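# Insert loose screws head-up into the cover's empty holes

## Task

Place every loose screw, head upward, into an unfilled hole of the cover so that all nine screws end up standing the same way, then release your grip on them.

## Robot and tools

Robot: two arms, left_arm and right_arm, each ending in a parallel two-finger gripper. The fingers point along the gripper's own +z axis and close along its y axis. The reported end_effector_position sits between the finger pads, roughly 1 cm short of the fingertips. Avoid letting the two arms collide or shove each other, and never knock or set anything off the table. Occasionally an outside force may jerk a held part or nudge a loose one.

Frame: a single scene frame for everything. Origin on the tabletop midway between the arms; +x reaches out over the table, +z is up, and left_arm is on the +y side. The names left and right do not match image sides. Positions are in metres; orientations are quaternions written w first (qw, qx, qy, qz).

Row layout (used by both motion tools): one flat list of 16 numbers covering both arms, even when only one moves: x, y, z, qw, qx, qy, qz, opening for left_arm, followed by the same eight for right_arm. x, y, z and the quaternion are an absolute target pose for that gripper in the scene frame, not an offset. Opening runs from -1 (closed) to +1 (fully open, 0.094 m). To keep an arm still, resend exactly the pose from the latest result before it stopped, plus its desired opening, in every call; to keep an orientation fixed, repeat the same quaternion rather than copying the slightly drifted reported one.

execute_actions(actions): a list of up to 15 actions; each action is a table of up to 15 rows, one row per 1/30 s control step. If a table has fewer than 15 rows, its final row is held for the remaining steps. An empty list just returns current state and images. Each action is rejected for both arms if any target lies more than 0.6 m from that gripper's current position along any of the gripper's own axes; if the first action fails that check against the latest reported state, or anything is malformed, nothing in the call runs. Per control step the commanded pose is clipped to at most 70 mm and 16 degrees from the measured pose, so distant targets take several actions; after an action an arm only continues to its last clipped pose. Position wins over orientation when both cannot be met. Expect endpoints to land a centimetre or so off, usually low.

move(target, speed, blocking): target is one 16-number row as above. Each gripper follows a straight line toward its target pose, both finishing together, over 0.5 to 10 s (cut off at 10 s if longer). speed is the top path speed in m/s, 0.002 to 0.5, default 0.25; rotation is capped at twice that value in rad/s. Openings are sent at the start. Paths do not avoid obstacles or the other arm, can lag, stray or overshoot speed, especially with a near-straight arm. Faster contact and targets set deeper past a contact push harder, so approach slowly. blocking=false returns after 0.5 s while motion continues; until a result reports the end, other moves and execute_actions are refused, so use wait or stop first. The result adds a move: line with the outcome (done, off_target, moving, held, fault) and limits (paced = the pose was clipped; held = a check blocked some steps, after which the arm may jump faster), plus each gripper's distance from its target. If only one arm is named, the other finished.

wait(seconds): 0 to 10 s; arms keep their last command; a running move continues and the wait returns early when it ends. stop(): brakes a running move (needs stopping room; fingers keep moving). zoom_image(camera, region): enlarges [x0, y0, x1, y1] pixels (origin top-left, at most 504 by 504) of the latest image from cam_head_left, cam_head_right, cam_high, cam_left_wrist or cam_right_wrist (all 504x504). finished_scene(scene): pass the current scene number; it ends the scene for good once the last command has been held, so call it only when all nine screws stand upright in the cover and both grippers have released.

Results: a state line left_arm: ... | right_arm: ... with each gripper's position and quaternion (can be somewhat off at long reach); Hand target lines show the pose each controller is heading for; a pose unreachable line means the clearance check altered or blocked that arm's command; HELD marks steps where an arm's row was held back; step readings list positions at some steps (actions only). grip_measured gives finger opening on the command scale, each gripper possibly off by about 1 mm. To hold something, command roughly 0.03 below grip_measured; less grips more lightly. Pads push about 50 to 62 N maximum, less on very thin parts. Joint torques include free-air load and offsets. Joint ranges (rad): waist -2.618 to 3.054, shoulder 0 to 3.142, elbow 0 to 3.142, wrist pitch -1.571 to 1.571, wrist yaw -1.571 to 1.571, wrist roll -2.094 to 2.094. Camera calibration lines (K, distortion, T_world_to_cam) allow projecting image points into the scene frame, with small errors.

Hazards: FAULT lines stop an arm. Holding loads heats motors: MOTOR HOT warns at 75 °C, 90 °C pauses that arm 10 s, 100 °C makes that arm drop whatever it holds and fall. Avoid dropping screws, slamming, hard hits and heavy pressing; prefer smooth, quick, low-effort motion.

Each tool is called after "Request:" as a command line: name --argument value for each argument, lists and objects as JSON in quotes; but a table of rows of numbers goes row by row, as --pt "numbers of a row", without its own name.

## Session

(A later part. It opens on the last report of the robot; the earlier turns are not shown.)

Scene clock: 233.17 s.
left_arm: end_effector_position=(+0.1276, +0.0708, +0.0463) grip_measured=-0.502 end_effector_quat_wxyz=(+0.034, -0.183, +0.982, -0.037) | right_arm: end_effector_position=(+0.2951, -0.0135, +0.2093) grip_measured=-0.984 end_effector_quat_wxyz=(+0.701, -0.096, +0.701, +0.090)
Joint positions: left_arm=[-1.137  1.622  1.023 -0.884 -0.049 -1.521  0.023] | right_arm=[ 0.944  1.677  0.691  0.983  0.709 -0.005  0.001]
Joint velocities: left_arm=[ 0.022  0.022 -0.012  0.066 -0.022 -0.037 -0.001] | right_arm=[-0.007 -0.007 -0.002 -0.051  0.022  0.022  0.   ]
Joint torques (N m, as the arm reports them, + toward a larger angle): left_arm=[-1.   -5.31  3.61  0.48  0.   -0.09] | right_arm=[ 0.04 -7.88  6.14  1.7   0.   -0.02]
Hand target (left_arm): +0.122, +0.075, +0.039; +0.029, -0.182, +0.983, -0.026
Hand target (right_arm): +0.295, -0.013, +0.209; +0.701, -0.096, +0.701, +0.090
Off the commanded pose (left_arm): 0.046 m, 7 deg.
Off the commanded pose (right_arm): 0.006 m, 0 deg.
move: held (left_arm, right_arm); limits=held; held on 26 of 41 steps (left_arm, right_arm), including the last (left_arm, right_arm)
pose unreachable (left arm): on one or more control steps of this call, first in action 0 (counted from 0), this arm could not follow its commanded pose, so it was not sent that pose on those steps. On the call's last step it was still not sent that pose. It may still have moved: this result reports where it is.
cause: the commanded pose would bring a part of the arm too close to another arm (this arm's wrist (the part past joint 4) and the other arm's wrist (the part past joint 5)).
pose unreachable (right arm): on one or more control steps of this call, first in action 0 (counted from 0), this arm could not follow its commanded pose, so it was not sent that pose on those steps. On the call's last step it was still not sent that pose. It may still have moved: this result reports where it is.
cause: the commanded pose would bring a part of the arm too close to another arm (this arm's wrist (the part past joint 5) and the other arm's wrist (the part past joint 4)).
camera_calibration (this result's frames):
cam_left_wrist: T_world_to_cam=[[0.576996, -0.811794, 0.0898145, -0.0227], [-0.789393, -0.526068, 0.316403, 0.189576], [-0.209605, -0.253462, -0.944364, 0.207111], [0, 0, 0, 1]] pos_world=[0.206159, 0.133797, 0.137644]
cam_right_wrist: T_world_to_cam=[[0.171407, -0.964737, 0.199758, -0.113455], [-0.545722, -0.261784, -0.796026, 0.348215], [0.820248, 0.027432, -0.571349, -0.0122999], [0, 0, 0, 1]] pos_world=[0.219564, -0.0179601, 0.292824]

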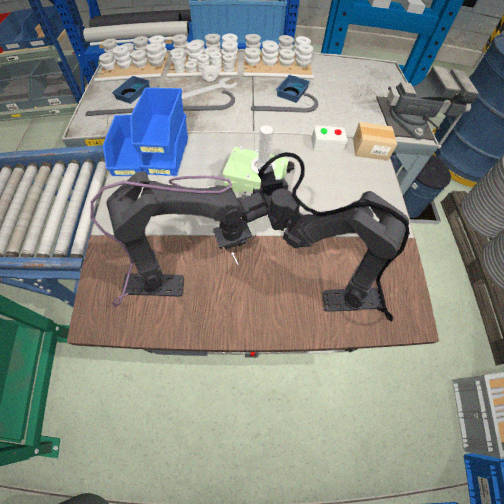

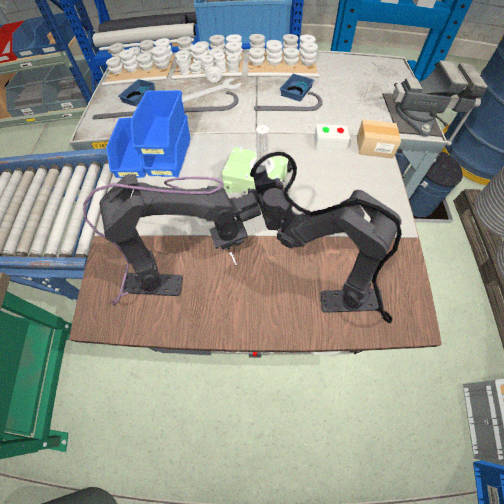

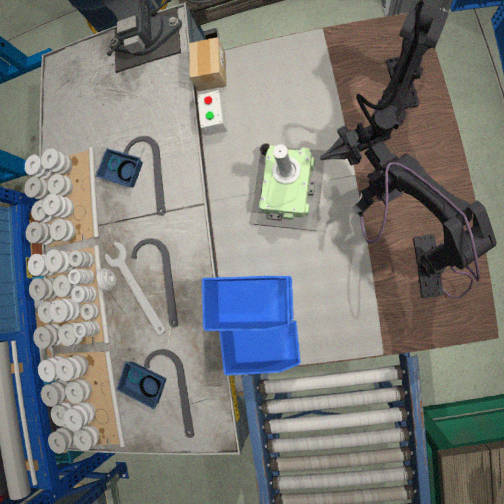

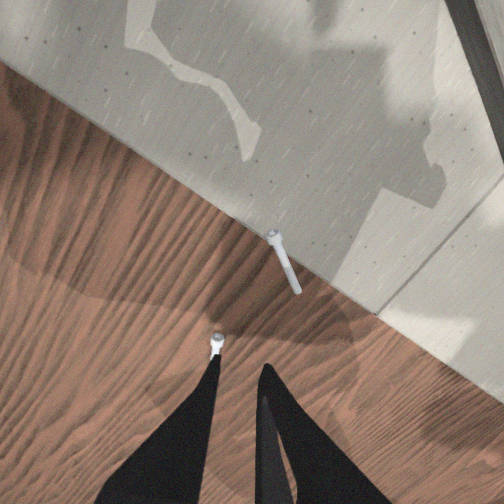

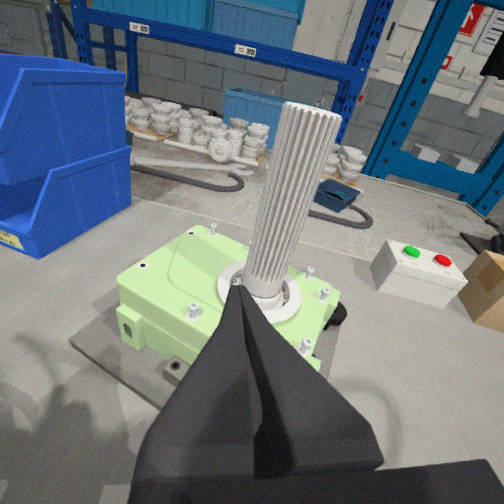

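Request:
move --target '[0.105,0.077,0.04,0,-0.216,0.976,0,-0.5,0.30,-0.13,0.21,0.701,-0.092,0.701,0.092,-1]' --speed 0.15

Request:
move --target '[0.105,0.077,0.006,0,-0.216,0.976,0,-0.5,0.30,-0.13,0.21,0.701,-0.092,0.701,0.092,-1]' --speed 0.08

Scene clock: 234.70 s.
left_arm: end_effector_position=(+0.1093, +0.0774, +0.0399) grip_measured=-0.502 end_effector_quat_wxyz=(+0.004, -0.216, +0.976, -0.009) | right_arm: end_effector_position=(+0.3015, -0.1257, +0.2098) grip_measured=-0.984 end_effector_quat_wxyz=(+0.703, -0.093, +0.699, +0.091)
Joint positions: left_arm=[-1.159  1.643  1.023 -0.932 -0.005 -1.612  0.023] | right_arm=[ 0.637  1.37   0.397  0.979  0.405 -0.005  0.001]
Joint velocities: left_arm=[-0.012 -0.012 -0.002 -0.051  0.022  0.051  0.   ] | right_arm=[ 0.002 -0.012 -0.002 -0.022 -0.051 -0.051 -0.001]
Joint torques (N m, as the arm reports them, + toward a larger angle): left_arm=[-0.99 -5.28  5.89  0.1   0.03 -0.1 ] | right_arm=[-0.49 -6.9   5.28  1.59 -0.07  0.03]
Hand target (left_arm): +0.105, +0.077, +0.040; +0.000, -0.216, +0.976, -0.000
Hand target (right_arm): +0.299, -0.130, +0.210; +0.702, -0.092, +0.701, +0.092
Off the commanded pose (left_arm): 0.004 m, 1 deg.
Off the commanded pose (right_arm): 0.005 m, 0 deg.
move: done; limits=held; held on 4 of 42 steps (left_arm)
pose unreachable (left arm): on one or more control steps of this call, first in action 0 (counted from 0), this arm could not follow its commanded pose, so it was not sent that pose on those steps. It may still have moved: this result reports where it is.
cause: the commanded pose would bring a part of the arm too close to another arm (this arm's wrist (the part past joint 4) and the other arm's wrist (the part past joint 5)).
camera_calibration (this result's frames):
cam_left_wrist: T_world_to_cam=[[0.6338, -0.773373, 0.0138188, -0.0123625], [-0.72836, -0.590706, 0.347214, 0.177768], [-0.260363, -0.230129, -0.937684, 0.202413], [0, 0, 0, 1]] pos_world=[0.190016, 0.142029, 0.128247]
cam_right_wrist: T_world_to_cam=[[0.167233, -0.966447, 0.194972, -0.220883], [-0.541536, -0.255296, -0.800976, 0.323329], [0.823876, 0.0283653, -0.56606, -0.0162502], [0, 0, 0, 1]] pos_world=[0.225421, -0.130466, 0.292846]

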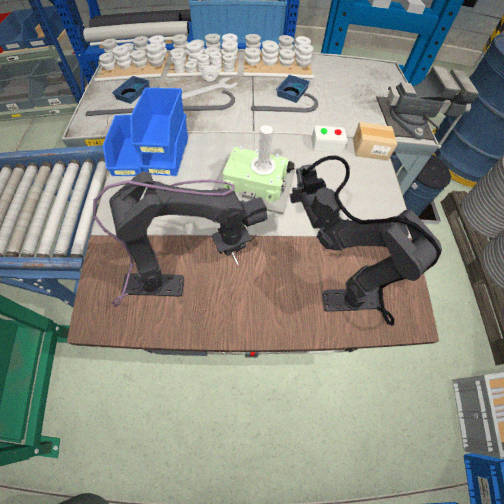

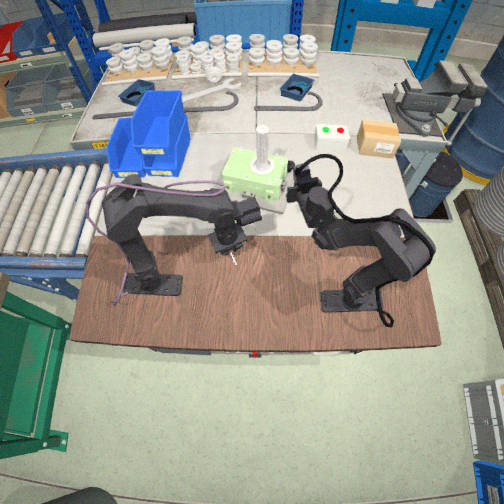

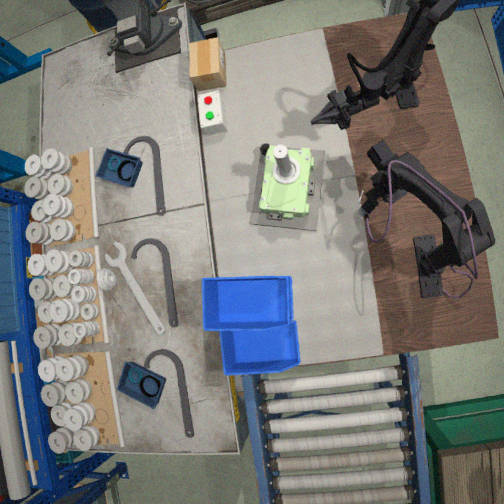

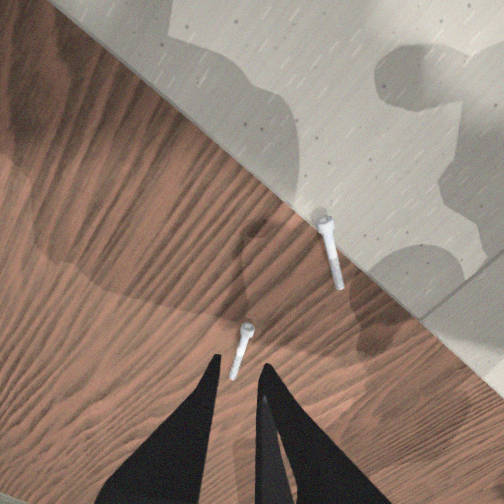

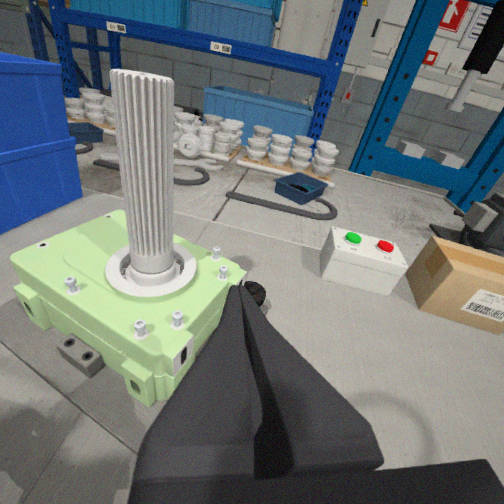

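Scene clock: 235.67 s.
left_arm: end_effector_position=(+0.1105, +0.0743, +0.0115) grip_measured=-0.502 end_effector_quat_wxyz=(+0.003, -0.216, +0.976, -0.008) | right_arm: end_effector_position=(+0.3013, -0.1249, +0.2095) grip_measured=-0.984 end_effector_quat_wxyz=(+0.703, -0.095, +0.699, +0.092)
Joint positions: left_arm=[-1.159  1.706  0.969 -0.817 -0.004 -1.613  0.023] | right_arm=[ 0.637  1.37   0.397  0.978  0.4   -0.005  0.001]
Joint velocities: left_arm=[-0.002 -0.017  0.012  0.007 -0.007 -0.066  0.001] | right_arm=[-0.012  0.002  0.007 -0.007 -0.037 -0.037  0.   ]
Joint torques (N m, as the arm reports them, + toward a larger angle): left_arm=[-1.   -5.8   3.64  0.33  0.03 -0.11] | right_arm=[-0.7  -6.65  5.52  1.62 -0.06  0.05]
Hand target (left_arm): +0.105, +0.077, +0.006; -0.000, -0.216, +0.976, -0.000
Hand target (right_arm): +0.300, -0.130, +0.210; +0.701, -0.092, +0.701, +0.092
Off the commanded pose (left_arm): 0.008 m, 1 deg.
Off the commanded pose (right_arm): 0.005 m, 0 deg.
move: done
camera_calibration (this result's frames):
cam_left_wrist: T_world_to_cam=[[0.634401, -0.772925, 0.0110416, -0.0151762], [-0.727313, -0.592004, 0.347199, 0.186625], [-0.261822, -0.228294, -0.937726, 0.175332], [0, 0, 0, 1]] pos_world=[0.191268, 0.13878, 0.0997854]
cam_right_wrist: T_world_to_cam=[[0.172196, -0.965463, 0.195523, -0.221455], [-0.54097, -0.258562, -0.80031, 0.322492], [0.823225, 0.032038, -0.56681, -0.0154249], [0, 0, 0, 1]] pos_world=[0.225291, -0.129928, 0.29265]

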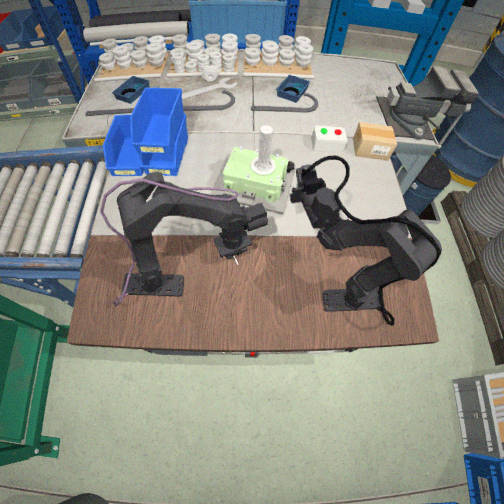

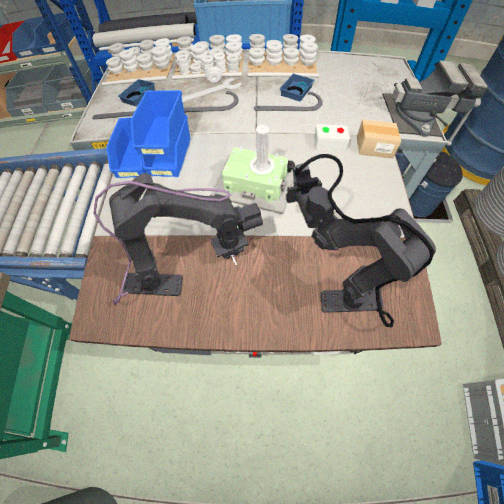

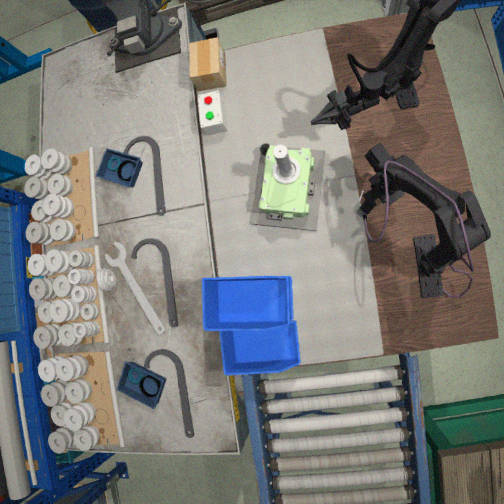

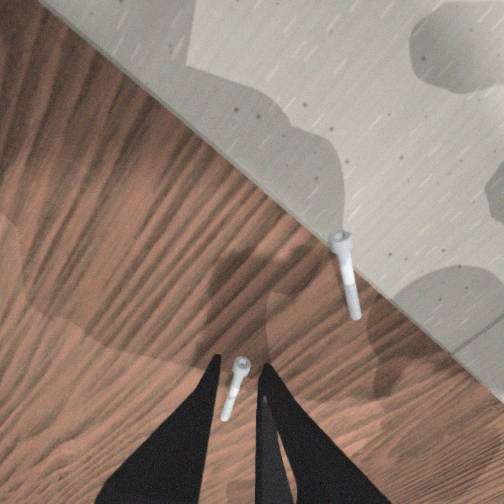

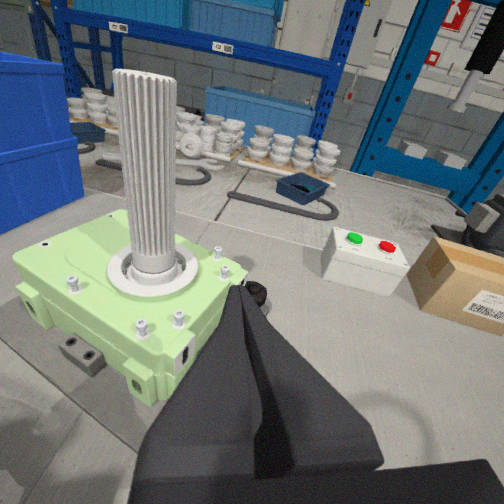

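Request:
move --target '[0.094,0.074,0.008,0,-0.216,0.976,0,-0.5,0.30,-0.13,0.21,0.701,-0.092,0.701,0.092,-1]' --speed 0.05

Scene clock: 236.50 s.
left_arm: end_effector_position=(+0.0996, +0.0698, +0.0115) grip_measured=-0.502 end_effector_quat_wxyz=(+0.003, -0.214, +0.977, -0.008) | right_arm: end_effector_position=(+0.3013, -0.1248, +0.2095) grip_measured=-0.984 end_effector_quat_wxyz=(+0.703, -0.095, +0.699, +0.093)
Joint positions: left_arm=[-1.201  1.706  0.969 -0.816 -0.004 -1.651  0.023] | right_arm=[ 0.637  1.37   0.397  0.978  0.399 -0.005  0.001]
Joint velocities: left_arm=[-0.017  0.002 -0.002 -0.007  0.007 -0.11  -0.001] | right_arm=[ 0.022  0.007 -0.007 -0.022  0.066 -0.081 -0.001]
Joint torques (N m, as the arm reports them, + toward a larger angle): left_arm=[-0.91 -6.38  3.56  0.27  0.03 -0.08] | right_arm=[-0.69 -6.64  5.51  1.62 -0.06  0.05]
Hand target (left_arm): +0.094, +0.074, +0.008; +0.000, -0.216, +0.976, -0.000
Hand target (right_arm): +0.300, -0.130, +0.210; +0.701, -0.092, +0.701, +0.092
Off the commanded pose (left_arm): 0.008 m, 1 deg.
Off the commanded pose (right_arm): 0.005 m, 0 deg.
move: done
camera_calibration (this result's frames):
cam_left_wrist: T_world_to_cam=[[0.631446, -0.775333, 0.0115986, -0.0113297], [-0.729362, -0.588795, 0.348355, 0.176016], [-0.263262, -0.228427, -0.937291, 0.171607], [0, 0, 0, 1]] pos_world=[0.180711, 0.134053, 0.0996612]
cam_right_wrist: T_world_to_cam=[[0.172564, -0.965397, 0.195525, -0.221492], [-0.540871, -0.25877, -0.80031, 0.322444], [0.823213, 0.0323512, -0.56681, -0.0153698], [0, 0, 0, 1]] pos_world=[0.225275, -0.129892, 0.29265]

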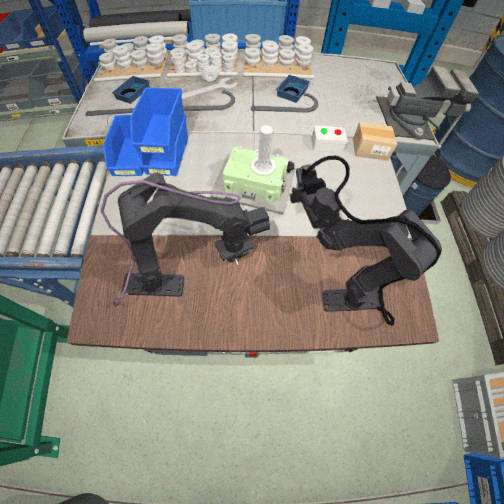

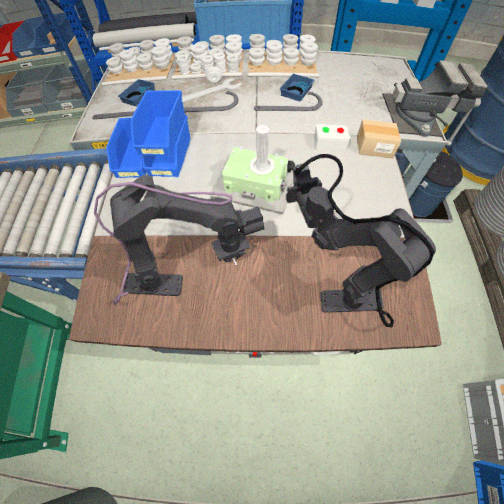

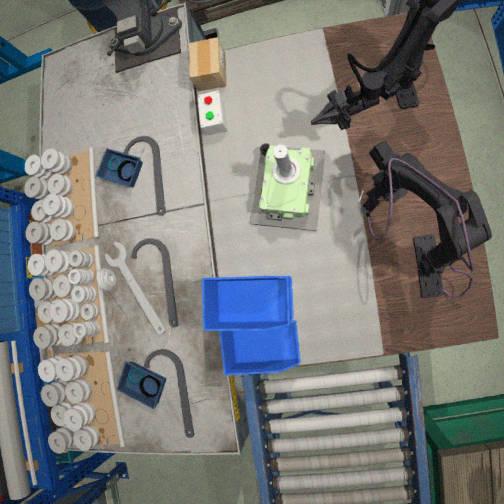

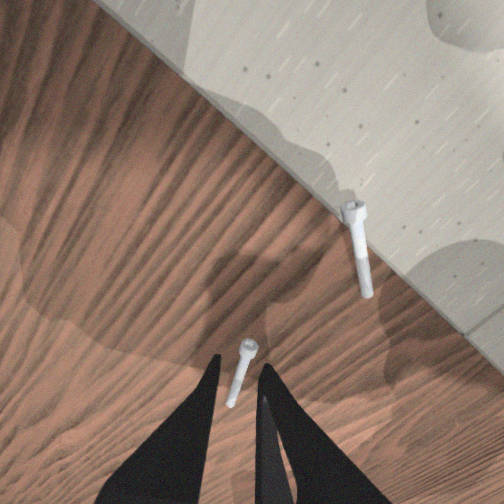

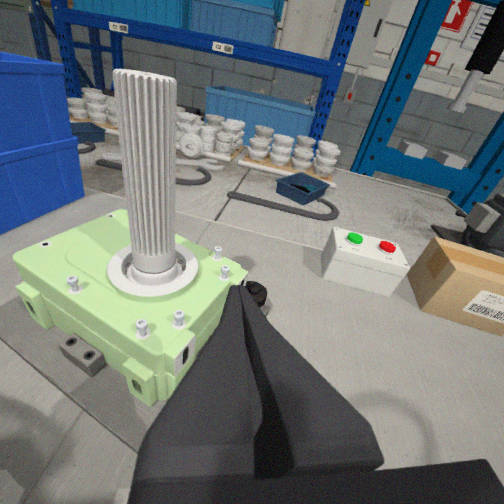

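Request:
move --target '[0.099,0.07,0.008,0,-0.216,0.976,0,-1,0.30,-0.13,0.21,0.701,-0.092,0.701,0.092,-1]'

Request:
move --target '[0.2,0.12,0.15,0,-0.216,0.976,0,-1,0.30,-0.13,0.21,0.701,-0.092,0.701,0.092,-1]'

Request:
move --target '[0.487,0.081,0.16,0.542,0.455,0.542,-0.455,-1,0.30,-0.01,0.21,0.701,-0.092,0.701,0.092,-1]'

Request:
move --target '[0.487,0.081,0.135,0.542,0.455,0.542,-0.455,-1,0.30,-0.01,0.21,0.701,-0.092,0.701,0.092,-1]' --speed 0.03

Request:
zoom_image --camera "cam_right_wrist" --region '[150,170,270,290]'

Scene clock: 237.37 s.
left_arm: end_effector_position=(+0.0996, +0.0698, +0.0115) grip_measured=-0.937 end_effector_quat_wxyz=(+0.003, -0.215, +0.976, -0.008) | right_arm: end_effector_position=(+0.3013, -0.1247, +0.2095) grip_measured=-0.984 end_effector_quat_wxyz=(+0.703, -0.095, +0.699, +0.093)
Joint positions: left_arm=[-1.201  1.706  0.969 -0.816 -0.004 -1.653  0.003] | right_arm=[ 0.637  1.37   0.397  0.978  0.399 -0.005  0.001]
Joint velocities: left_arm=[ 0.002  0.002  0.007 -0.051  0.007  0.022 -0.001] | right_arm=[-0.002  0.002 -0.007  0.051  0.037 -0.007  0.   ]
Joint torques (N m, as the arm reports them, + toward a larger angle): left_arm=[ 0.04 -4.98  5.25  0.23  0.03 -0.03] | right_arm=[-0.68 -6.62  5.52  1.61 -0.05  0.05]
Hand target (left_arm): +0.099, +0.070, +0.008; +0.000, -0.216, +0.976, -0.000
Hand target (right_arm): +0.300, -0.130, +0.210; +0.701, -0.092, +0.701, +0.092
Off the commanded pose (left_arm): 0.004 m, 1 deg.
Off the commanded pose (right_arm): 0.005 m, 0 deg.
move: done
camera_calibration (this result's frames):
cam_left_wrist: T_world_to_cam=[[0.633219, -0.773886, 0.011594, -0.0116074], [-0.728001, -0.590455, 0.348392, 0.175996], [-0.26277, -0.229049, -0.937277, 0.171601], [0, 0, 0, 1]] pos_world=[0.180567, 0.13424, 0.0996571]
cam_right_wrist: T_world_to_cam=[[0.172932, -0.965331, 0.195526, -0.221528], [-0.540771, -0.258977, -0.800311, 0.322395], [0.823202, 0.0326645, -0.566809, -0.0153147], [0, 0, 0, 1]] pos_world=[0.225259, -0.129855, 0.29265]

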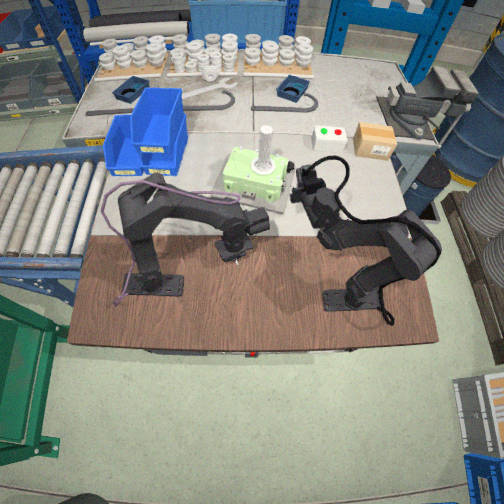

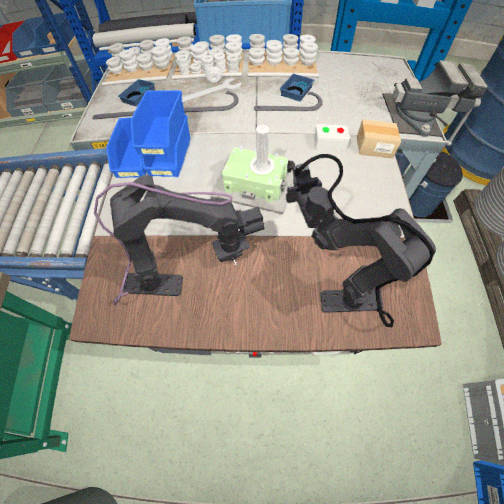

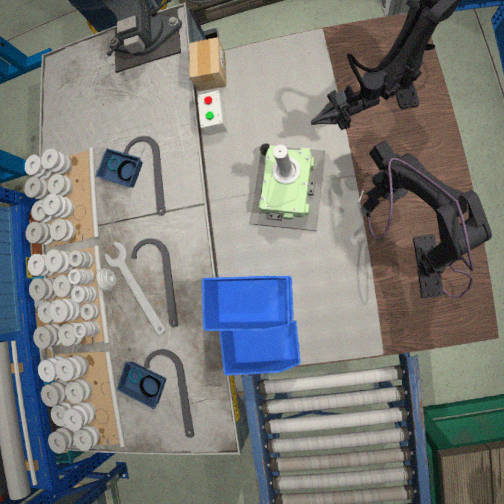

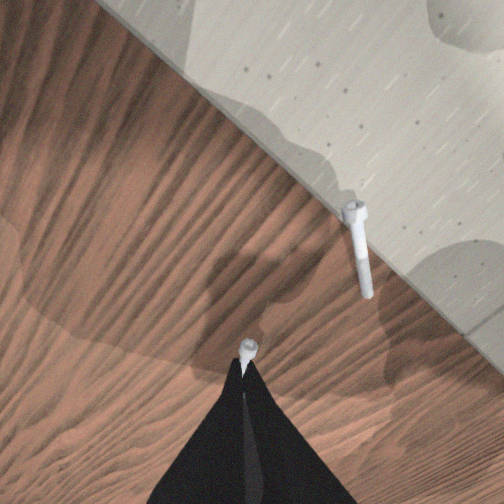

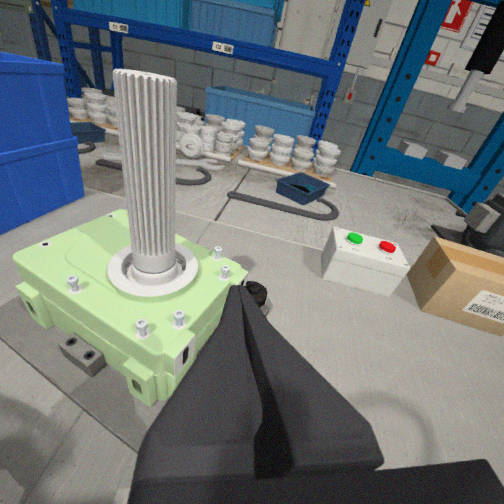

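Scene clock: 238.83 s.
left_arm: end_effector_position=(+0.1967, +0.1197, +0.1459) grip_measured=-0.937 end_effector_quat_wxyz=(+0.000, -0.219, +0.976, +0.000) | right_arm: end_effector_position=(+0.3013, -0.1247, +0.2095) grip_measured=-0.984 end_effector_quat_wxyz=(+0.703, -0.095, +0.699, +0.093)
Joint positions: left_arm=[-0.815  1.639  1.447 -1.38  -0.    -1.274  0.003] | right_arm=[ 0.637  1.37   0.397  0.978  0.399 -0.005  0.001]
Joint velocities: left_arm=[ 0.002 -0.002 -0.002  0.007  0.037  0.007 -0.   ] | right_arm=[ 0.002 -0.002  0.002  0.007 -0.022  0.022  0.   ]
Joint torques (N m, as the arm reports them, + toward a larger angle): left_arm=[ 0.54 -5.63  7.02  0.06 -0.03  0.07] | right_arm=[-0.68 -6.61  5.54  1.62 -0.05  0.05]
Hand target (left_arm): +0.199, +0.120, +0.150; +0.000, -0.216, +0.976, +0.001
Hand target (right_arm): +0.300, -0.130, +0.210; +0.701, -0.092, +0.701, +0.092
Off the commanded pose (left_arm): 0.005 m, 0 deg.
Off the commanded pose (right_arm): 0.005 m, 0 deg.
move: done
camera_calibration (this result's frames):
cam_left_wrist: T_world_to_cam=[[0.638817, -0.769339, -0.00548563, -0.0351917], [-0.720545, -0.60077, 0.346252, 0.2294], [-0.269681, -0.217239, -0.938125, 0.33464], [0, 0, 0, 1]] pos_world=[0.27802, 0.183439, 0.234312]
cam_right_wrist: T_world_to_cam=[[0.172932, -0.965331, 0.195526, -0.221528], [-0.540771, -0.258977, -0.800311, 0.322395], [0.823202, 0.0326645, -0.566809, -0.0153147], [0, 0, 0, 1]] pos_world=[0.225259, -0.129855, 0.29265]

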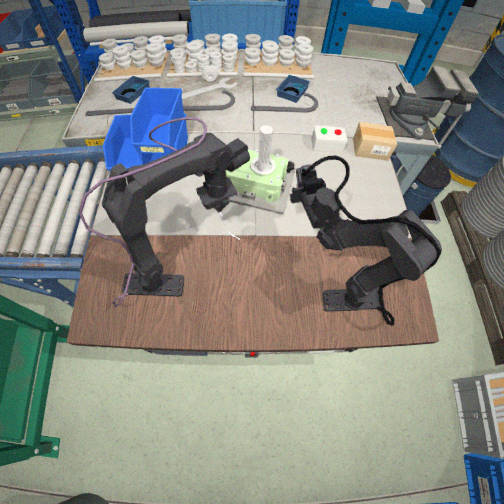

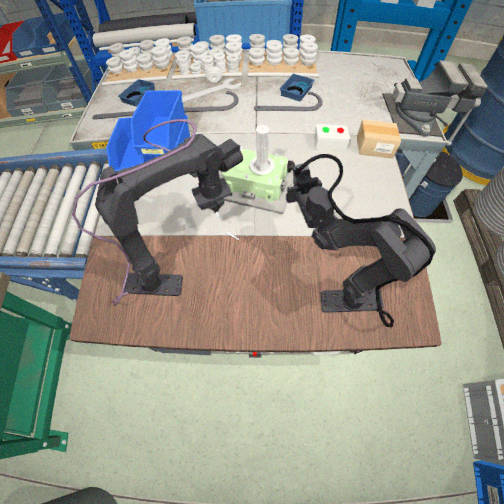

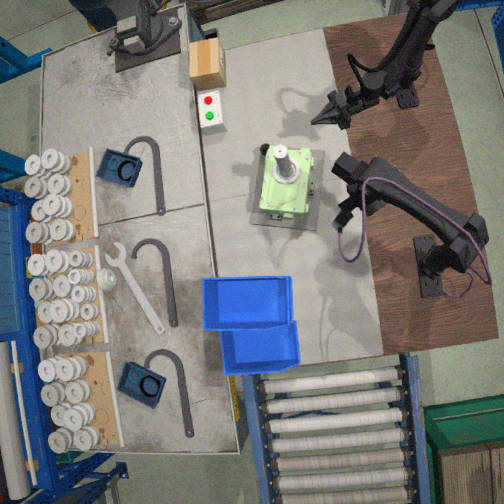

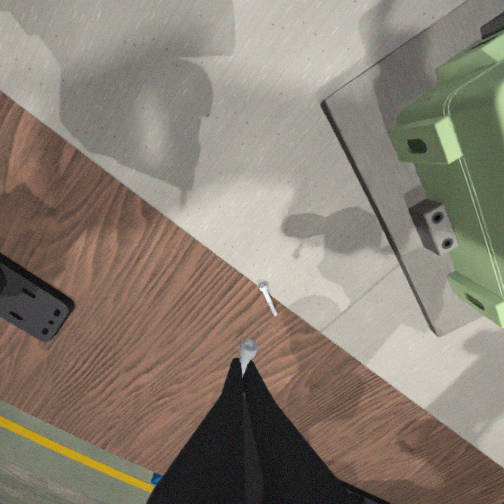

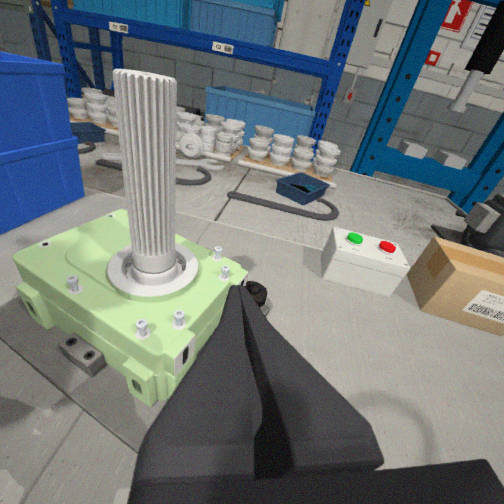

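Scene clock: 244.13 s.
left_arm: end_effector_position=(+0.4813, +0.0756, +0.1560) grip_measured=-0.937 end_effector_quat_wxyz=(+0.537, +0.449, +0.551, -0.454) | right_arm: end_effector_position=(+0.2999, -0.0166, +0.2134) grip_measured=-0.984 end_effector_quat_wxyz=(+0.705, -0.089, +0.697, +0.093)
Joint positions: left_arm=[-0.166  2.27   1.34   0.901  1.2    0.008  0.003] | right_arm=[ 0.927  1.678  0.694  0.999  0.696 -0.005  0.001]
Joint velocities: left_arm=[-0.007  0.012 -0.007  0.007 -0.051 -0.007 -0.001] | right_arm=[ 0.002 -0.002 -0.027  0.022  0.007 -0.007  0.001]
Joint torques (N m, as the arm reports them, + toward a larger angle): left_arm=[  0.78 -10.19   7.15   1.64   0.16  -0.11] | right_arm=[ 0.58 -6.18  7.93  1.53  0.05  0.05]
Hand target (left_arm): +0.486, +0.079, +0.162; +0.543, +0.452, +0.544, -0.453
Hand target (right_arm): +0.301, -0.010, +0.210; +0.701, -0.092, +0.701, +0.092
Off the commanded pose (left_arm): 0.009 m, 1 deg.
Off the commanded pose (right_arm): 0.007 m, 1 deg.
move: done
camera_calibration (this result's frames):
cam_left_wrist: T_world_to_cam=[[-0.945417, -0.186245, 0.267395, 0.424966], [-0.314192, 0.303343, -0.899592, 0.334871], [0.0864319, -0.934503, -0.345302, 0.20159], [0, 0, 0, 1]] pos_world=[0.48956, 0.165953, 0.257222]
cam_right_wrist: T_world_to_cam=[[0.165382, -0.968353, 0.186926, -0.113639], [-0.53863, -0.247458, -0.805384, 0.353349], [0.826152, 0.0325125, -0.562509, -0.017308], [0, 0, 0, 1]] pos_world=[0.223417, -0.0220413, 0.296087]

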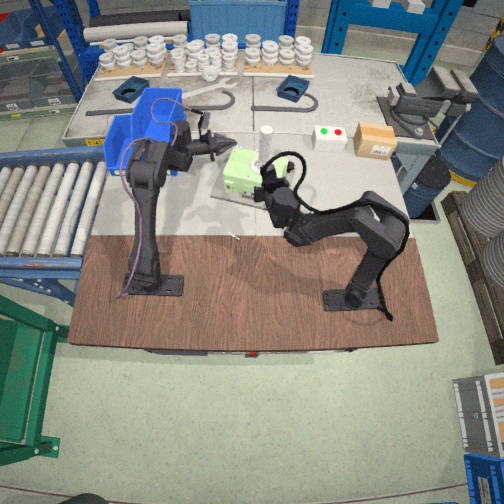

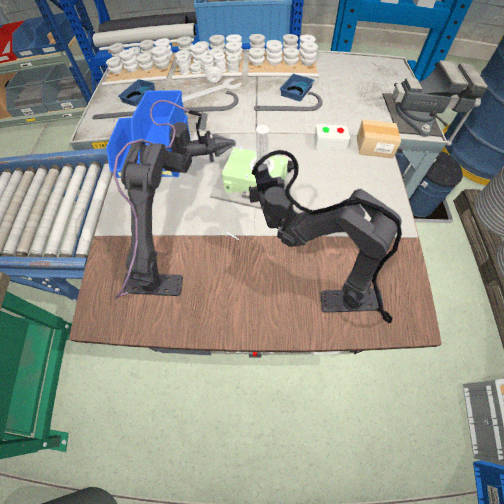

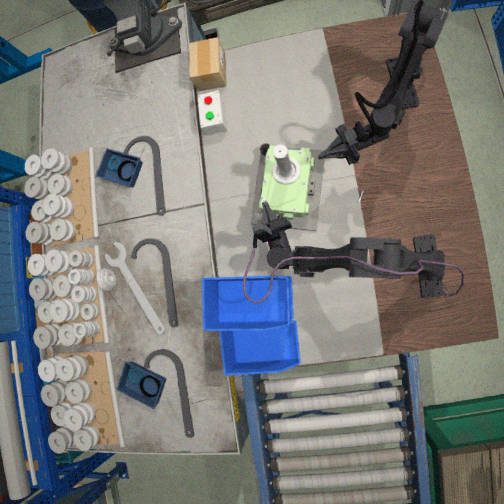

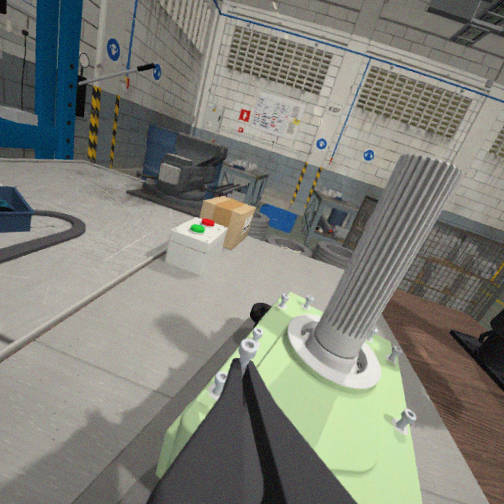

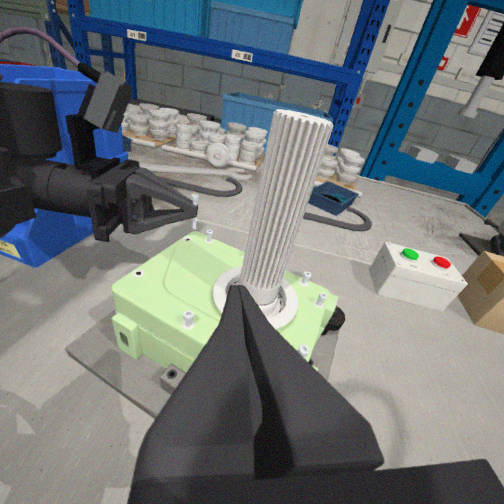

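Scene clock: 245.20 s.
left_arm: end_effector_position=(+0.4809, +0.0755, +0.1381) grip_measured=-0.937 end_effector_quat_wxyz=(+0.544, +0.458, +0.538, -0.452) | right_arm: end_effector_position=(+0.3000, -0.0171, +0.2134) grip_measured=-0.984 end_effector_quat_wxyz=(+0.705, -0.088, +0.697, +0.093)
Joint positions: left_arm=[-0.165  2.331  1.34   0.995  1.215  0.008  0.003] | right_arm=[ 0.927  1.678  0.694  0.999  0.699 -0.005  0.001]
Joint velocities: left_arm=[ 0.002  0.007 -0.022 -0.022 -0.007  0.066 -0.   ] | right_arm=[-0.007 -0.017 -0.007 -0.051  0.095 -0.081  0.001]
Joint torques (N m, as the arm reports them, + toward a larger angle): left_arm=[ 1.21 -9.77  6.72  1.39  0.13 -0.09] | right_arm=[ 0.77 -6.3   7.78  1.54  0.05  0.05]
Hand target (left_arm): +0.487, +0.081, +0.135; +0.542, +0.454, +0.542, -0.455
Hand target (right_arm): +0.300, -0.010, +0.210; +0.701, -0.092, +0.701, +0.092
Off the commanded pose (left_arm): 0.009 m, 1 deg.
Off the commanded pose (right_arm): 0.008 m, 1 deg.
move: done
camera_calibration (this result's frames):
cam_left_wrist: T_world_to_cam=[[-0.955859, -0.171971, 0.238243, 0.437385], [-0.281325, 0.301652, -0.910968, 0.30459], [0.0847932, -0.937781, -0.336716, 0.195207], [0, 0, 0, 1]] pos_world=[0.487215, 0.166399, 0.238997]
cam_right_wrist: T_world_to_cam=[[0.162802, -0.968795, 0.186898, -0.113332], [-0.539315, -0.246001, -0.805372, 0.353524], [0.826217, 0.0303195, -0.562535, -0.0174475], [0, 0, 0, 1]] pos_world=[0.223527, -0.0222993, 0.296085]

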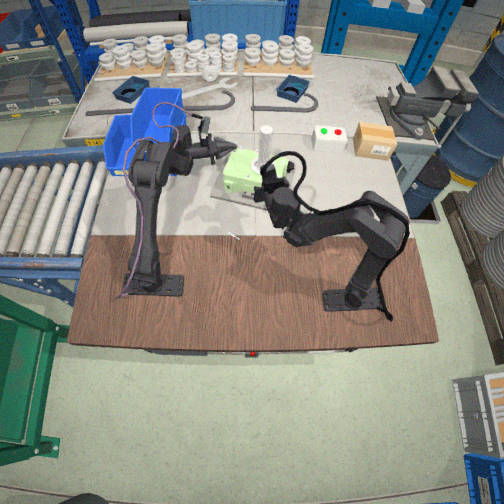

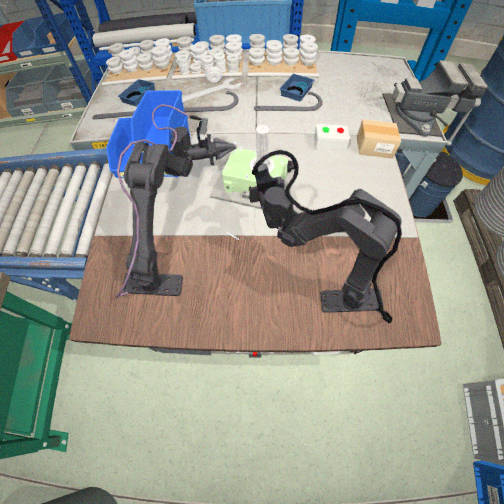

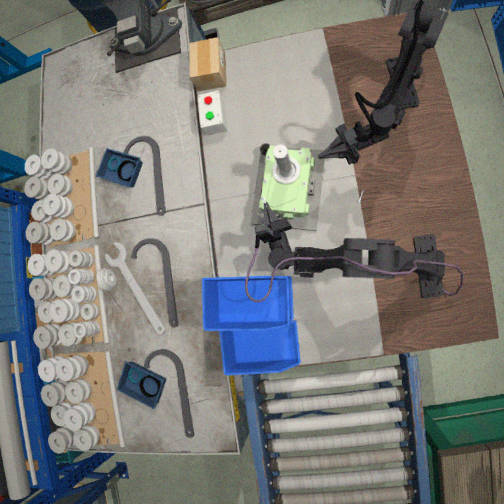

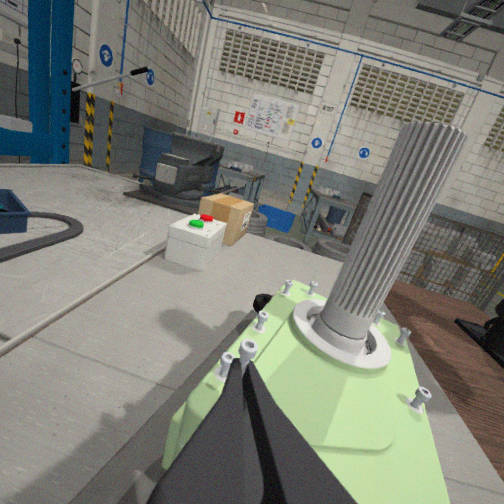

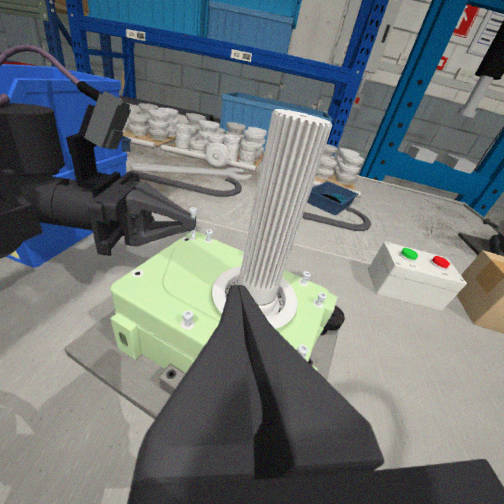

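Region (150, 170, 270, 290) of cam_right_wrist's 504x504 image, scaled by 4.200, with more detail than that image has.

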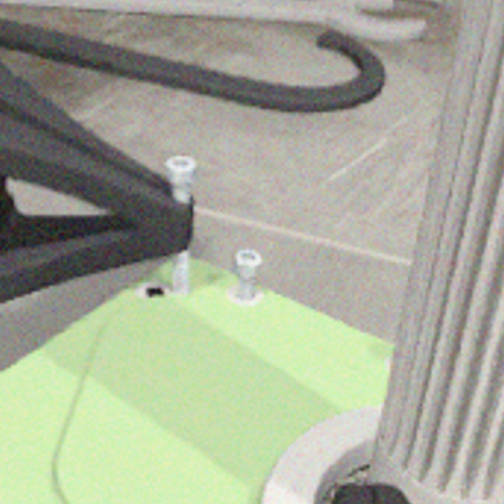

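Request:
move --target '[0.484,0.089,0.137,0.542,0.455,0.542,-0.455,-1,0.30,-0.017,0.213,0.701,-0.092,0.701,0.092,-1]' --speed 0.02

Request:
zoom_image --camera "cam_right_wrist" --region '[150,170,270,290]'

Scene clock: 246.27 s.
left_arm: end_effector_position=(+0.4825, +0.0834, +0.1383) grip_measured=-0.937 end_effector_quat_wxyz=(+0.545, +0.458, +0.538, -0.452) | right_arm: end_effector_position=(+0.3000, -0.0170, +0.2117) grip_measured=-0.984 end_effector_quat_wxyz=(+0.703, -0.091, +0.699, +0.091)
Joint positions: left_arm=[-0.147  2.332  1.34   0.998  1.232  0.008  0.003] | right_arm=[ 0.927  1.678  0.694  0.991  0.699 -0.005  0.001]
Joint velocities: left_arm=[ 0.012 -0.002 -0.007 -0.022  0.007  0.037 -0.   ] | right_arm=[ 0.007 -0.002 -0.007 -0.007 -0.037 -0.037 -0.001]
Joint torques (N m, as the arm reports them, + toward a larger angle): left_arm=[  1.02 -10.93   5.04   1.43   0.14  -0.08] | right_arm=[-0.07 -8.69  6.39  1.53 -0.05  0.04]
Hand target (left_arm): +0.484, +0.089, +0.137; +0.542, +0.455, +0.542, -0.455
Hand target (right_arm): +0.300, -0.017, +0.213; +0.701, -0.092, +0.701, +0.092
Off the commanded pose (left_arm): 0.006 m, 1 deg.
Off the commanded pose (right_arm): 0.001 m, 0 deg.
move: done
camera_calibration (this result's frames):
cam_left_wrist: T_world_to_cam=[[-0.956288, -0.172973, 0.235783, 0.440843], [-0.279261, 0.300976, -0.911826, 0.302001], [0.0867557, -0.937813, -0.336125, 0.20155], [0, 0, 0, 1]] pos_world=[0.488424, 0.174375, 0.239175]
cam_right_wrist: T_world_to_cam=[[0.164048, -0.967492, 0.192478, -0.114477], [-0.542932, -0.251463, -0.801243, 0.352323], [0.823597, 0.0269402, -0.566535, -0.0168], [0, 0, 0, 1]] pos_world=[0.223904, -0.0217068, 0.294813]

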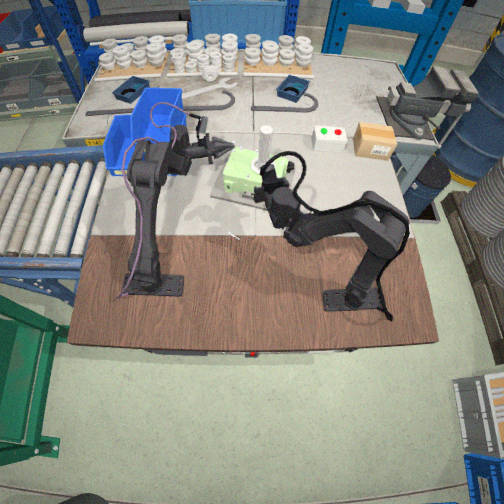

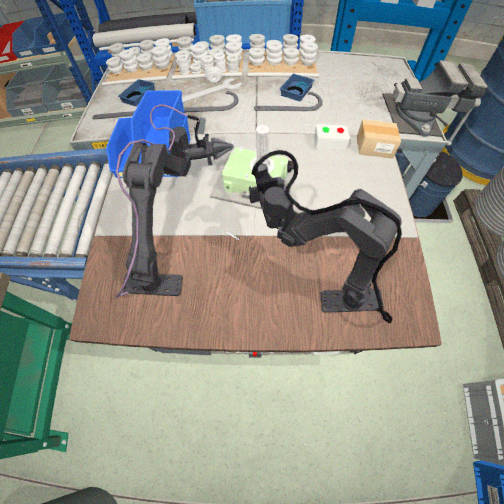

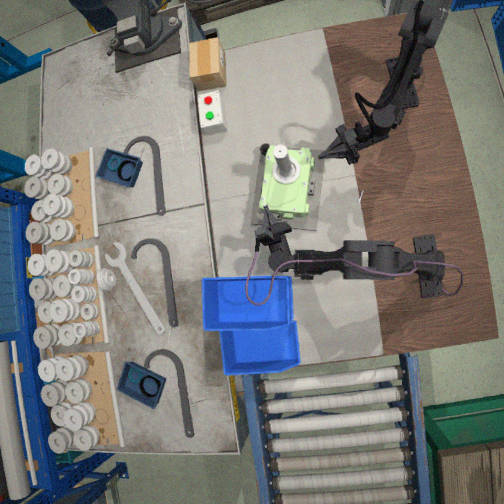

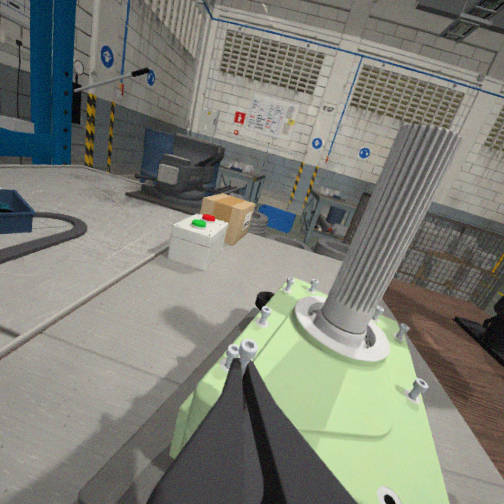

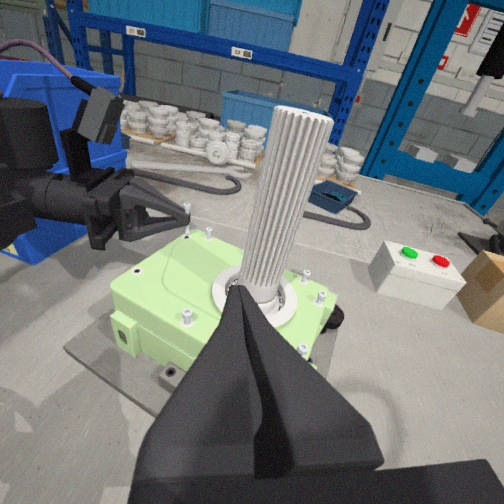

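Region (150, 170, 270, 290) of cam_right_wrist's 504x504 image, scaled by 4.200, with more detail than that image has.

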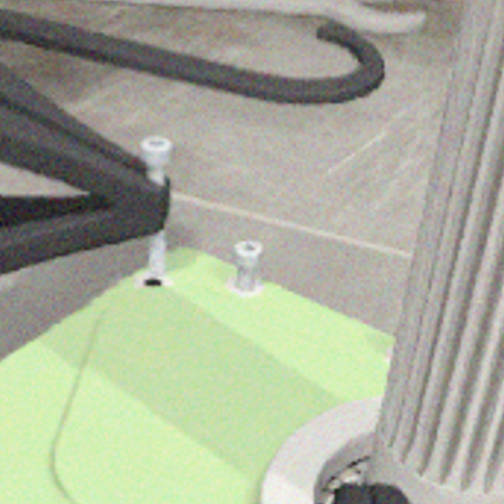

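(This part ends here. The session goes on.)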